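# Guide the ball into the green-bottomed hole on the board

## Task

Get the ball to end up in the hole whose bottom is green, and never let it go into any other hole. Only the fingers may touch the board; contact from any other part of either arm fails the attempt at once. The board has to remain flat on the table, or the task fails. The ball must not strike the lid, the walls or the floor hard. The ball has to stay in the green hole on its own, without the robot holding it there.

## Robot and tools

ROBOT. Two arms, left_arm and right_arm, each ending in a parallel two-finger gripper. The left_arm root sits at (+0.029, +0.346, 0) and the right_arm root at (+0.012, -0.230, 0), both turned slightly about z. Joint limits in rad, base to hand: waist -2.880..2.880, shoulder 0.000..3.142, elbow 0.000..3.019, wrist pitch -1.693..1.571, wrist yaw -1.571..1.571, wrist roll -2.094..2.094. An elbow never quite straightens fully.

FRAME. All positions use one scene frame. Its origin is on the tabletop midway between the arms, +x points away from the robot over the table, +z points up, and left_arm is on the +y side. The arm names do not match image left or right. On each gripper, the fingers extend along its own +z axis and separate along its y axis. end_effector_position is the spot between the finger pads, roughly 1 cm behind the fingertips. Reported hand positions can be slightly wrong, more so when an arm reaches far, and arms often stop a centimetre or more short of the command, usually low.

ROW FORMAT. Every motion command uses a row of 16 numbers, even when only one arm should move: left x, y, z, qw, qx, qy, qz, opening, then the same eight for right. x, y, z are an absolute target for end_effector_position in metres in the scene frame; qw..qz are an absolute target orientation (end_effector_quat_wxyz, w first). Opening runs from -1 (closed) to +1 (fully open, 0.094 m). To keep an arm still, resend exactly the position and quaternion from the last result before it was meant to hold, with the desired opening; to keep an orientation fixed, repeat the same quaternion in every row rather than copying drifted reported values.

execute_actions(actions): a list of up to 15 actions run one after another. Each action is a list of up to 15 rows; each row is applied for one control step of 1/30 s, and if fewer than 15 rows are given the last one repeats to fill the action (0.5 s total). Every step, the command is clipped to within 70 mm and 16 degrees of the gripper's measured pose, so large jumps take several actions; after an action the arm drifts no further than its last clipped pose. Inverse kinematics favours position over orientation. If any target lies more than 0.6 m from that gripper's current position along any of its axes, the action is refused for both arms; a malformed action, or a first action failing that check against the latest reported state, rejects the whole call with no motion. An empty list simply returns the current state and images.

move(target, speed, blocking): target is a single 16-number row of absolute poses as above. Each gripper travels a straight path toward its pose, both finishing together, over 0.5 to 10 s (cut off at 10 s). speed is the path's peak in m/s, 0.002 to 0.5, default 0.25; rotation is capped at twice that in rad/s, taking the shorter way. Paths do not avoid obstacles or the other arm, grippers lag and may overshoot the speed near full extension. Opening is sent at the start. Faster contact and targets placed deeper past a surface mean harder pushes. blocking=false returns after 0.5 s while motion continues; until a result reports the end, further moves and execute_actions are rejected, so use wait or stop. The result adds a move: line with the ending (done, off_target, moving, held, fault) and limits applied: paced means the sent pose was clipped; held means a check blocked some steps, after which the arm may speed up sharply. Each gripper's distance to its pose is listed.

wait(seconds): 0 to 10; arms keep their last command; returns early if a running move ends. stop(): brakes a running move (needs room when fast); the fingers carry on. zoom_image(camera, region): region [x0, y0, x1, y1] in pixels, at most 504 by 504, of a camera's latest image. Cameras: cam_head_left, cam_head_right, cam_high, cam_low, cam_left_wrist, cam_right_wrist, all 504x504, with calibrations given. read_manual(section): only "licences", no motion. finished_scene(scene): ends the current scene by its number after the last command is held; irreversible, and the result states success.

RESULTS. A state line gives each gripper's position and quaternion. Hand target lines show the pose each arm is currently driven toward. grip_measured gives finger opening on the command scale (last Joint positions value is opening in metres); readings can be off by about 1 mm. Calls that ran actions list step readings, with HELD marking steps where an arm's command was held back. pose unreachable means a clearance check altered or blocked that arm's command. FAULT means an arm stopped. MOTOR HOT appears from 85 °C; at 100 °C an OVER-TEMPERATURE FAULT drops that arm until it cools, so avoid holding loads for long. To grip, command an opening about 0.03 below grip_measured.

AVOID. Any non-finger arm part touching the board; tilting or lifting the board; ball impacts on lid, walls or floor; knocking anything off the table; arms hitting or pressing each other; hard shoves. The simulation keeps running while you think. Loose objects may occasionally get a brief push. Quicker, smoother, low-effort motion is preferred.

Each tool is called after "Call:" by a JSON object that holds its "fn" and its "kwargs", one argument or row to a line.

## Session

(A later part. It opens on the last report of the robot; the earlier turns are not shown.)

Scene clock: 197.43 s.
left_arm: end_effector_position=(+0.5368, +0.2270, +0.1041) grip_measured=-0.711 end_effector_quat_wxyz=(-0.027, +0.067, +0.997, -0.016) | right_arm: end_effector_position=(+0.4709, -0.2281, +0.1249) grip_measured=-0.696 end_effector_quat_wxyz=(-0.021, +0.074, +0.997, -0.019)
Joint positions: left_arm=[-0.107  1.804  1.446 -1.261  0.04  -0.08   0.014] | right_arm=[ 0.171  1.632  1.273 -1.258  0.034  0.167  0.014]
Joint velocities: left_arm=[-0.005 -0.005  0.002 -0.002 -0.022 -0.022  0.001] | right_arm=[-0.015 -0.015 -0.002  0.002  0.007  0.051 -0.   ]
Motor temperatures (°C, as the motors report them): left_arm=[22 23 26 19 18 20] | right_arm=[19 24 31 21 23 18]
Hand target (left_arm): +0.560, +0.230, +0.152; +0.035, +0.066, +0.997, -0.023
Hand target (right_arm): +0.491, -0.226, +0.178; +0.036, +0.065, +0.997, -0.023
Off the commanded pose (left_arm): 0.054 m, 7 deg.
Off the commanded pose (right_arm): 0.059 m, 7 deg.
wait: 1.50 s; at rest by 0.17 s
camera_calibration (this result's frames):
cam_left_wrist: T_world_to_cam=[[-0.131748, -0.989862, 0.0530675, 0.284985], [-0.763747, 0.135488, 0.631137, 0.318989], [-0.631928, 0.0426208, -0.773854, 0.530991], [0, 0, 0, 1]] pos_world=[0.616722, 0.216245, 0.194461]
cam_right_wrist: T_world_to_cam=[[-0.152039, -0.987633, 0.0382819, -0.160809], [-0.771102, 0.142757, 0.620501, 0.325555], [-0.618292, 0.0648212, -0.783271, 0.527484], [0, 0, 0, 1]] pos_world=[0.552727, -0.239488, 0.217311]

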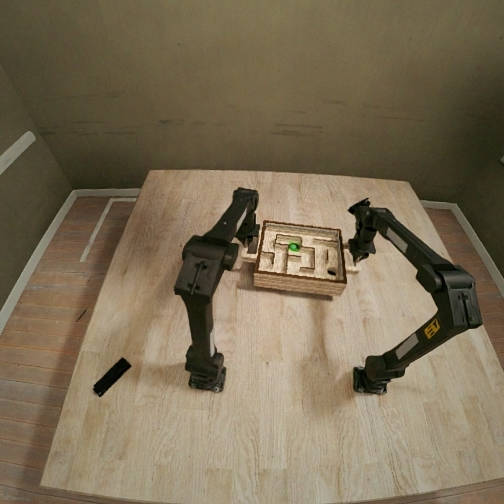

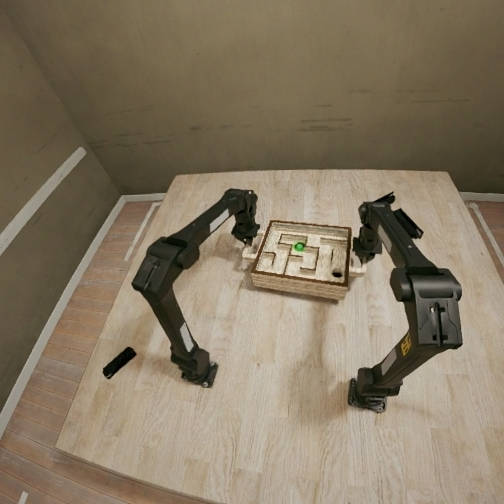

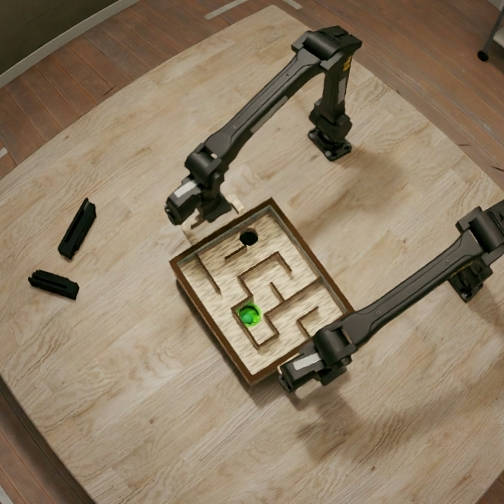

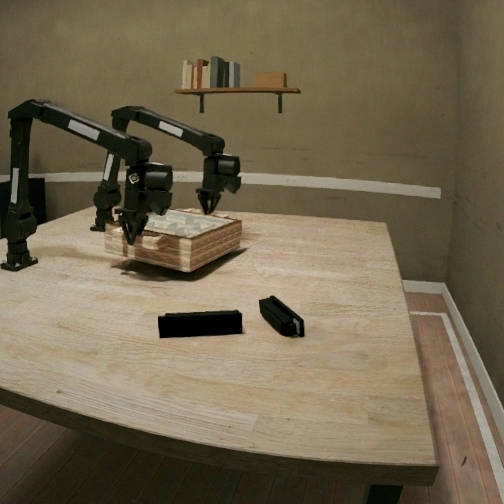

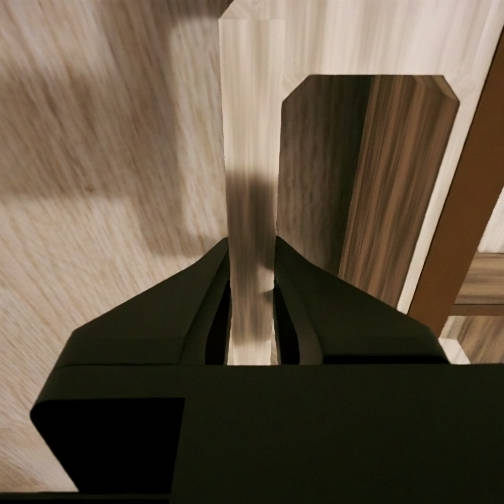

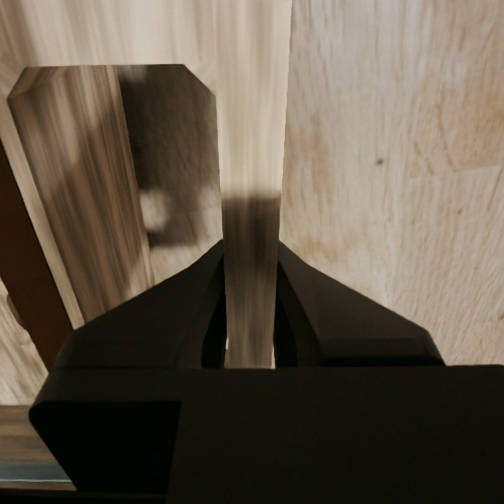

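Call:
{"fn": "move", "kwargs": {
  "target": [0.555,0.229,0.105,0.045,0.065,0.997,0,-0.8,0.49,-0.226,0.108,0.045,0.065,0.997,0,-0.8],
  "speed": 0.025
}}

Call:
{"fn": "move", "kwargs": {
  "target": [0.55,0.229,0.078,0.01,0.065,0.997,0,-0.8,0.485,-0.226,0.081,0.01,0.065,0.997,0,-0.8],
  "speed": 0.025
}}

Scene clock: 204.37 s.
left_arm: end_effector_position=(+0.5435, +0.2312, +0.0778) grip_measured=-0.711 end_effector_quat_wxyz=(+0.006, +0.068, +0.998, -0.005) | right_arm: end_effector_position=(+0.4774, -0.2238, +0.0906) grip_measured=-0.696 end_effector_quat_wxyz=(+0.017, +0.074, +0.997, -0.003)
Joint positions: left_arm=[-0.107  1.807  1.377 -1.128  0.007 -0.08   0.014] | right_arm=[ 0.17   1.636  1.182 -1.084  0.009  0.167  0.014]
Joint velocities: left_arm=[-0.005 -0.005  0.012 -0.017  0.007 -0.095 -0.   ] | right_arm=[ 0.015 -0.005 -0.012  0.012 -0.007 -0.007  0.   ]
Motor temperatures (°C, as the motors report them): left_arm=[22 23 25 19 18 20] | right_arm=[19 24 31 21 23 18]
Hand target (left_arm): +0.554, +0.229, +0.105; +0.045, +0.065, +0.997, -0.000
Hand target (right_arm): +0.490, -0.226, +0.108; +0.045, +0.064, +0.997, -0.000
Off the commanded pose (left_arm): 0.030 m, 5 deg.
Off the commanded pose (right_arm): 0.022 m, 3 deg.
move: off_target (left_arm, right_arm)
camera_calibration (this result's frames):
cam_left_wrist: T_world_to_cam=[[-0.135314, -0.990488, 0.0249631, 0.295653], [-0.804081, 0.1245, 0.581337, 0.368473], [-0.578916, 0.0585908, -0.81328, 0.485332], [0, 0, 0, 1]] pos_world=[0.617255, 0.21853, 0.173124]
cam_right_wrist: T_world_to_cam=[[-0.154449, -0.988001, -0.0000214279, -0.149753], [-0.817186, 0.127734, 0.562042, 0.375128], [-0.555296, 0.0868245, -0.827108, 0.48323], [0, 0, 0, 1]] pos_world=[0.551756, -0.237829, 0.188843]

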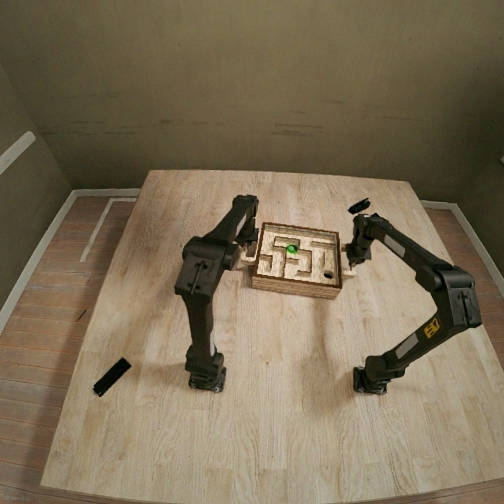

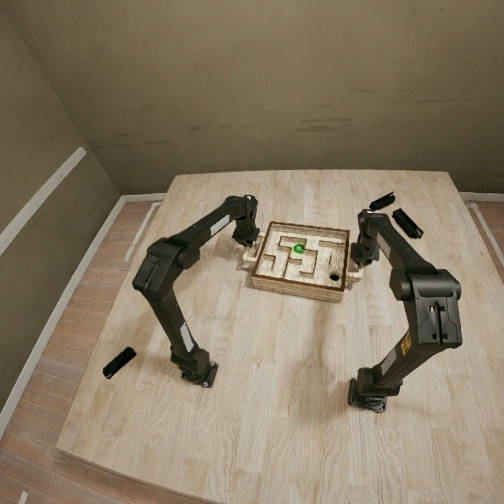

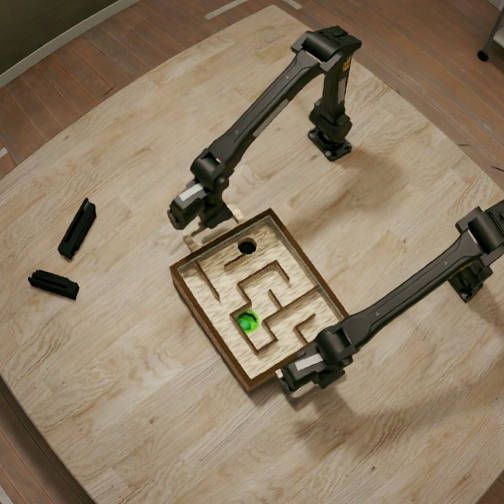

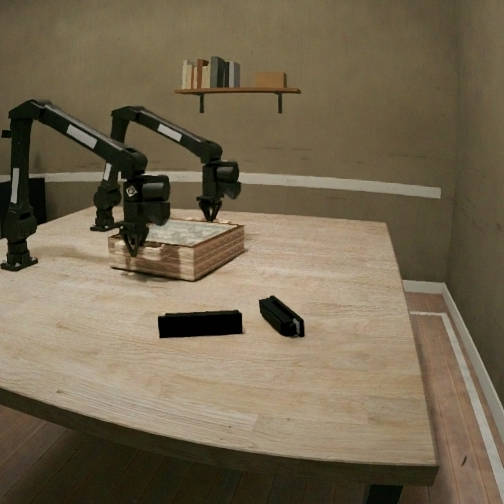

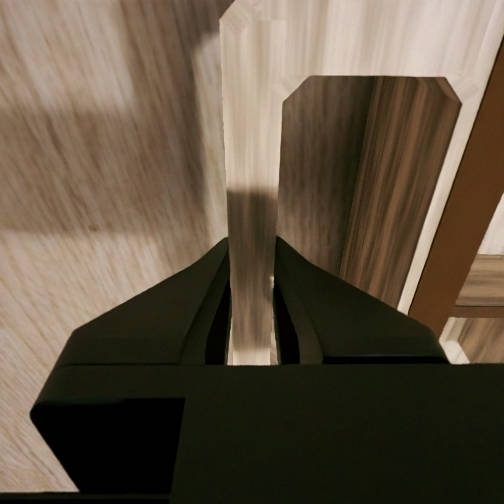

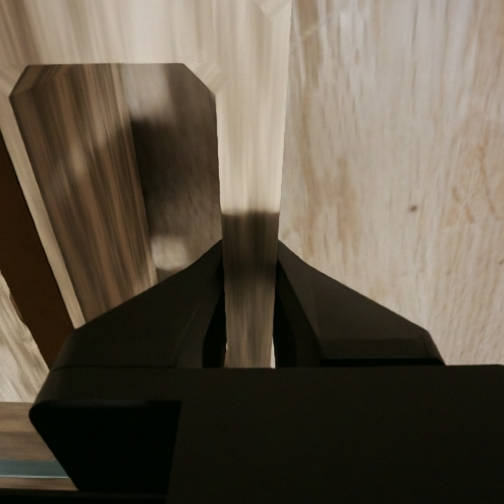

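Scene clock: 205.10 s.
left_arm: end_effector_position=(+0.5426, +0.2298, +0.0773) grip_measured=-0.711 end_effector_quat_wxyz=(+0.005, +0.071, +0.997, -0.004) | right_arm: end_effector_position=(+0.4738, -0.2247, +0.0809) grip_measured=-0.696 end_effector_quat_wxyz=(+0.005, +0.079, +0.997, +0.001)
Joint positions: left_arm=[-0.111  1.807  1.376 -1.128  0.006 -0.077  0.014] | right_arm=[ 0.165  1.652  1.174 -1.082 -0.001  0.172  0.014]
Joint velocities: left_arm=[-0.005  0.005  0.002 -0.002 -0.037  0.022  0.   ] | right_arm=[ 0.005  0.005 -0.002  0.002 -0.007 -0.022 -0.001]
Motor temperatures (°C, as the motors report them): left_arm=[22 23 25 19 18 20] | right_arm=[19 24 31 21 23 18]
Hand target (left_arm): +0.550, +0.229, +0.078; +0.010, +0.065, +0.998, -0.000
Hand target (right_arm): +0.485, -0.226, +0.081; +0.010, +0.065, +0.998, -0.000
Off the commanded pose (left_arm): 0.007 m, 1 deg.
Off the commanded pose (right_arm): 0.011 m, 2 deg.
move: off_target (right_arm)
camera_calibration (this result's frames):
cam_left_wrist: T_world_to_cam=[[-0.142069, -0.989574, 0.0236644, 0.297667], [-0.802507, 0.129142, 0.582499, 0.366183], [-0.579482, 0.0637642, -0.812487, 0.483485], [0, 0, 0, 1]] pos_world=[0.616324, 0.216445, 0.17248]
cam_right_wrist: T_world_to_cam=[[-0.163718, -0.986489, -0.00601541, -0.145898], [-0.803257, 0.129764, 0.581326, 0.370116], [-0.572691, 0.100005, -0.813648, 0.483421], [0, 0, 0, 1]] pos_world=[0.550263, -0.240299, 0.177299]

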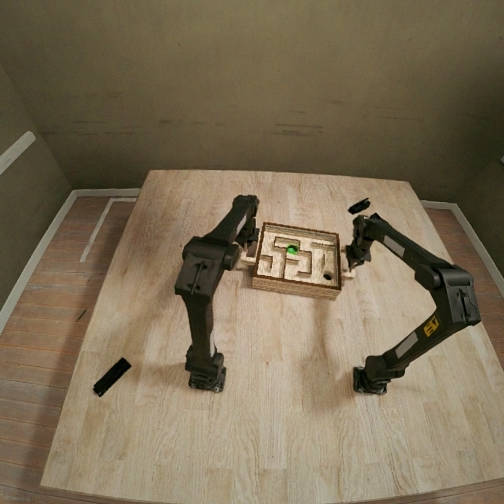

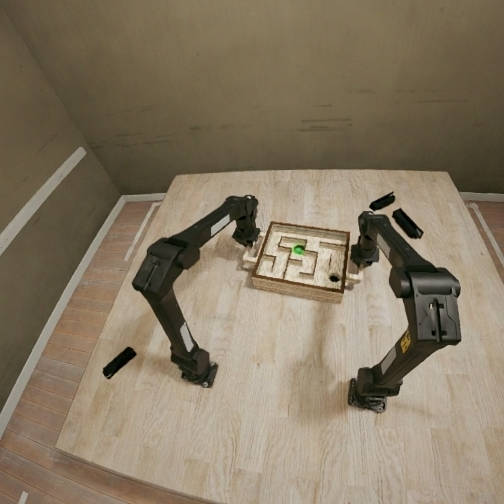

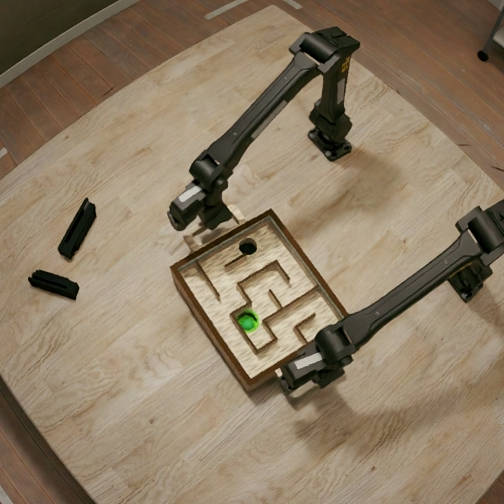

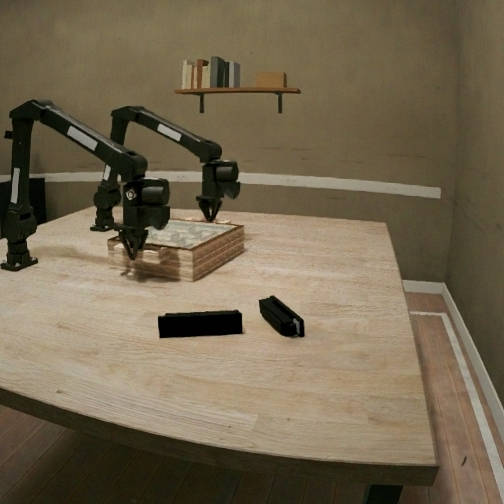

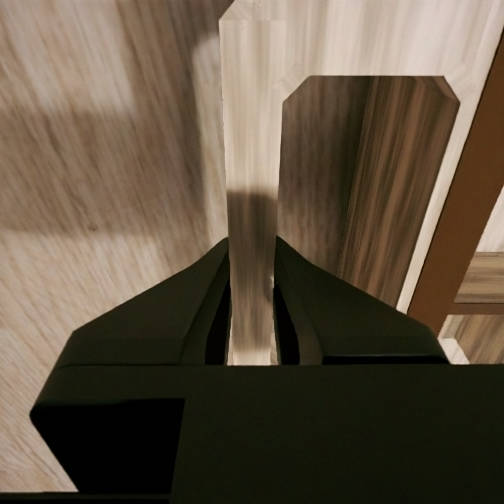

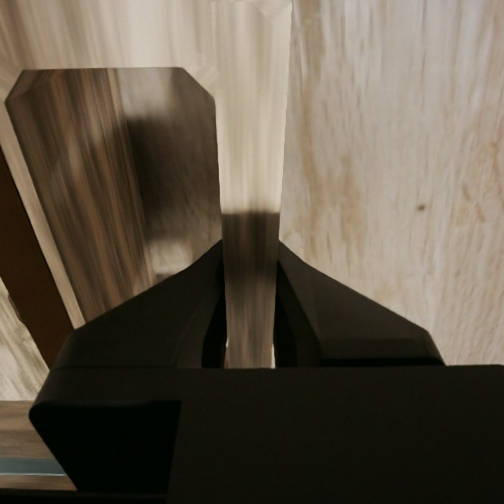

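Release, then lift.

Call:
{"fn": "move", "kwargs": {
  "target": [0.543,0.23,0.078,0.005,0.07,0.997,0,-0.2,0.474,-0.225,0.081,0.005,0.075,0.997,0,-0.2]
}}

Call:
{"fn": "move", "kwargs": {
  "target": [0.543,0.23,0.17,0.005,0.07,0.997,0,-0.2,0.474,-0.225,0.17,0.005,0.075,0.997,0,-0.2],
  "speed": 0.15
}}

Scene clock: 209.53 s.
left_arm: end_effector_position=(+0.5428, +0.2305, +0.0773) grip_measured=-0.203 end_effector_quat_wxyz=(+0.005, +0.071, +0.997, -0.002) | right_arm: end_effector_position=(+0.4738, -0.2246, +0.0809) grip_measured=-0.202 end_effector_quat_wxyz=(+0.005, +0.079, +0.997, +0.001)
Joint positions: left_arm=[-0.111  1.807  1.376 -1.128  0.002 -0.076  0.037] | right_arm=[ 0.165  1.652  1.174 -1.082 -0.002  0.172  0.037]
Joint velocities: left_arm=[ 0.005 -0.015  0.017 -0.002  0.007 -0.139  0.   ] | right_arm=[-0.005 -0.015 -0.002  0.017 -0.007 -0.007 -0.   ]
Motor temperatures (°C, as the motors report them): left_arm=[22 23 25 19 18 20] | right_arm=[19 24 30 21 22 18]
Hand target (left_arm): +0.543, +0.230, +0.078; +0.005, +0.070, +0.998, +0.000
Hand target (right_arm): +0.474, -0.225, +0.081; +0.005, +0.075, +0.997, +0.000
Off the commanded pose (left_arm): 0.001 m, 0 deg.
Off the commanded pose (right_arm): 0.000 m, 0 deg.
move: done
camera_calibration (this result's frames):
cam_left_wrist: T_world_to_cam=[[-0.142417, -0.989622, 0.0190972, 0.299005], [-0.803045, 0.126803, 0.582271, 0.367072], [-0.57865, 0.0675894, -0.812771, 0.482221], [0, 0, 0, 1]] pos_world=[0.616396, 0.216763, 0.17249]
cam_right_wrist: T_world_to_cam=[[-0.163714, -0.986487, -0.00639086, -0.145805], [-0.803254, 0.129539, 0.58138, 0.370051], [-0.572696, 0.100313, -0.813607, 0.483482], [0, 0, 0, 1]] pos_world=[0.550263, -0.24027, 0.177293]

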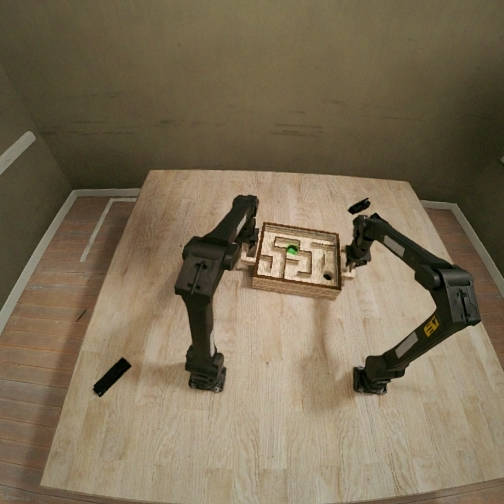

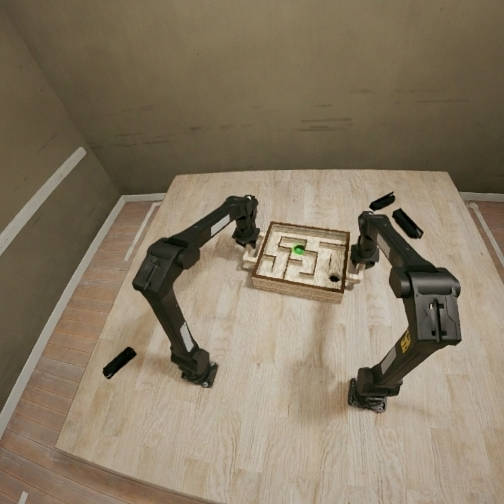

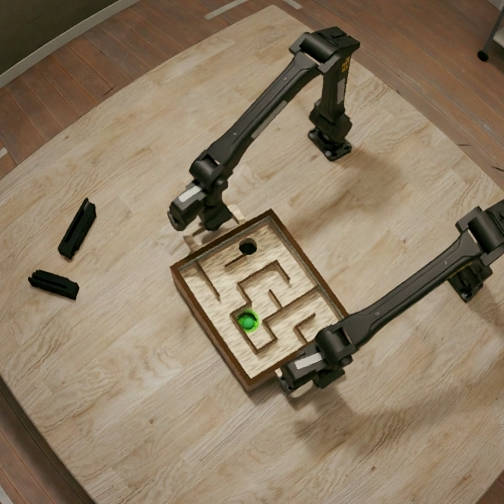

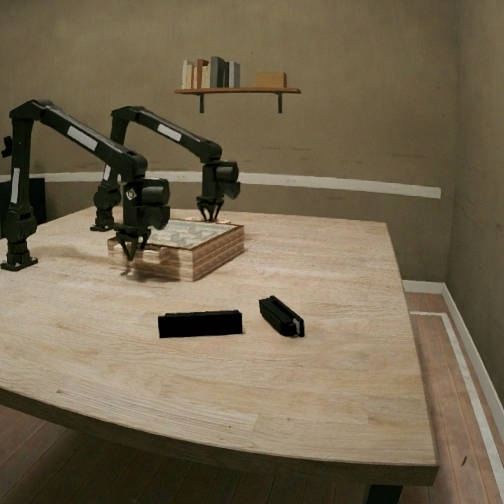

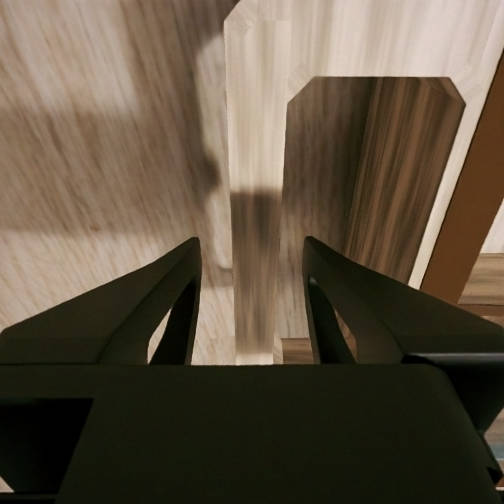

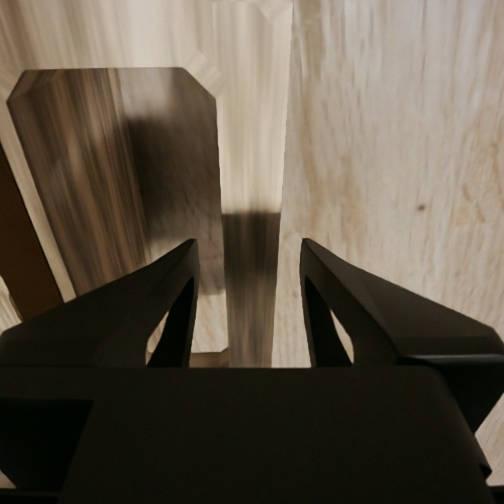

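Scene clock: 210.57 s.
left_arm: end_effector_position=(+0.5344, +0.2324, +0.1546) grip_measured=-0.203 end_effector_quat_wxyz=(-0.008, +0.071, +0.997, +0.000) | right_arm: end_effector_position=(+0.4626, -0.2248, +0.1557) grip_measured=-0.202 end_effector_quat_wxyz=(-0.008, +0.079, +0.997, -0.000)
Joint positions: left_arm=[-0.111  1.735  1.491 -1.341  0.002 -0.076  0.037] | right_arm=[ 0.165  1.567  1.281 -1.301 -0.001  0.172  0.037]
Joint velocities: left_arm=[ 0.005 -0.005  0.002  0.002  0.007  0.022 -0.   ] | right_arm=[-0.015 -0.005  0.007  0.007  0.022 -0.095  0.   ]
Motor temperatures (°C, as the motors report them): left_arm=[22 23 25 19 18 20] | right_arm=[19 24 30 21 22 18]
Hand target (left_arm): +0.544, +0.230, +0.169; +0.005, +0.070, +0.998, -0.000
Hand target (right_arm): +0.472, -0.225, +0.170; +0.005, +0.075, +0.997, -0.000
Off the commanded pose (left_arm): 0.018 m, 1 deg.
Off the commanded pose (right_arm): 0.018 m, 2 deg.
move: off_target (left_arm, right_arm)
camera_calibration (this result's frames):
cam_left_wrist: T_world_to_cam=[[-0.141952, -0.989726, 0.0170894, 0.298262], [-0.787813, 0.123412, 0.603424, 0.304507], [-0.599334, 0.0721941, -0.797237, 0.547713], [0, 0, 0, 1]] pos_world=[0.610496, 0.218076, 0.247813]
cam_right_wrist: T_world_to_cam=[[-0.163816, -0.98649, -0.00123121, -0.148132], [-0.787221, 0.129973, 0.602819, 0.306914], [-0.594514, 0.0997206, -0.797877, 0.545436], [0, 0, 0, 1]] pos_world=[0.541613, -0.240412, 0.249995]

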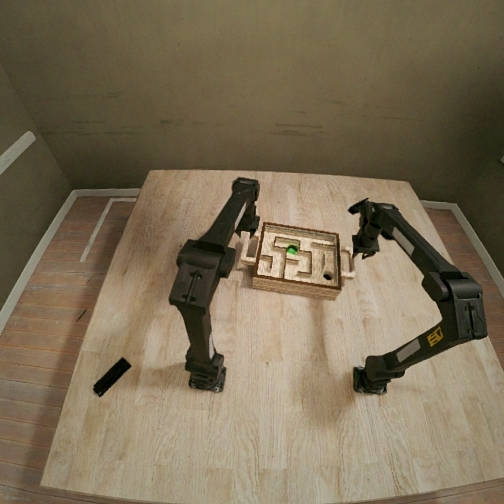

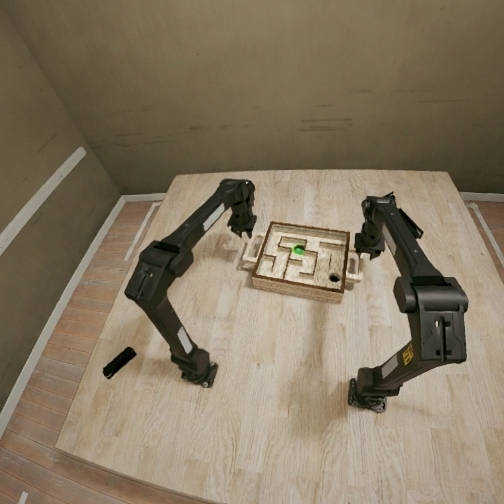

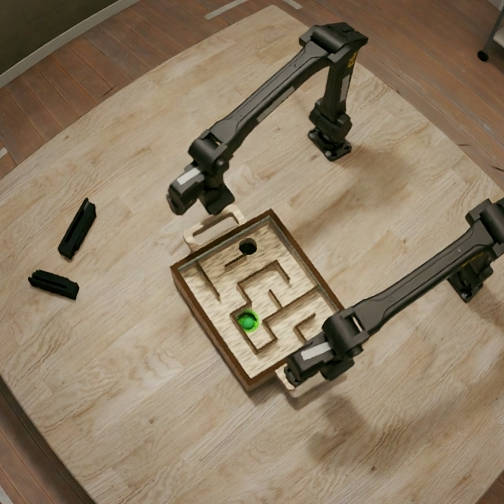

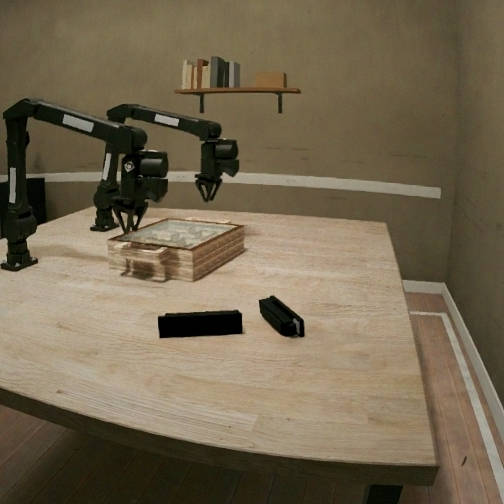

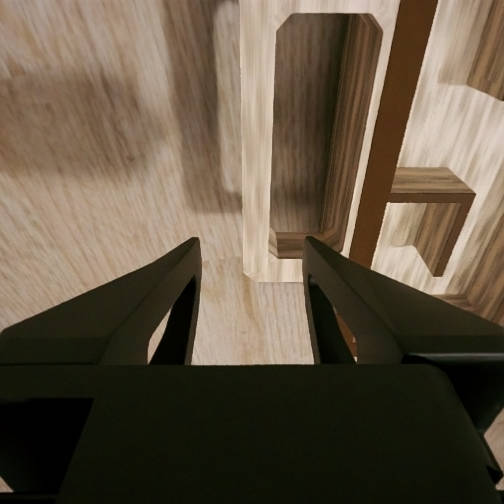

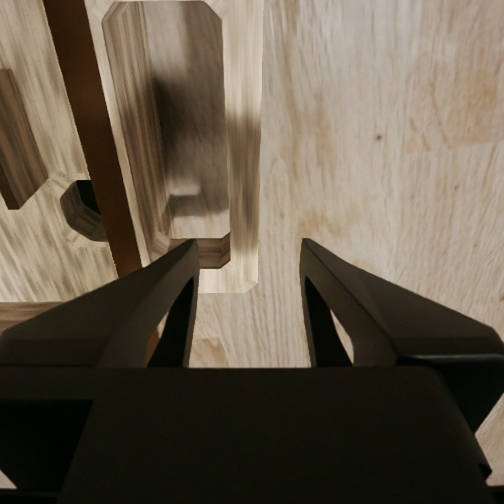

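Call:
{"fn": "finished_scene", "kwargs": {
  "scene": 1
}}

The scene is finished: the task was done.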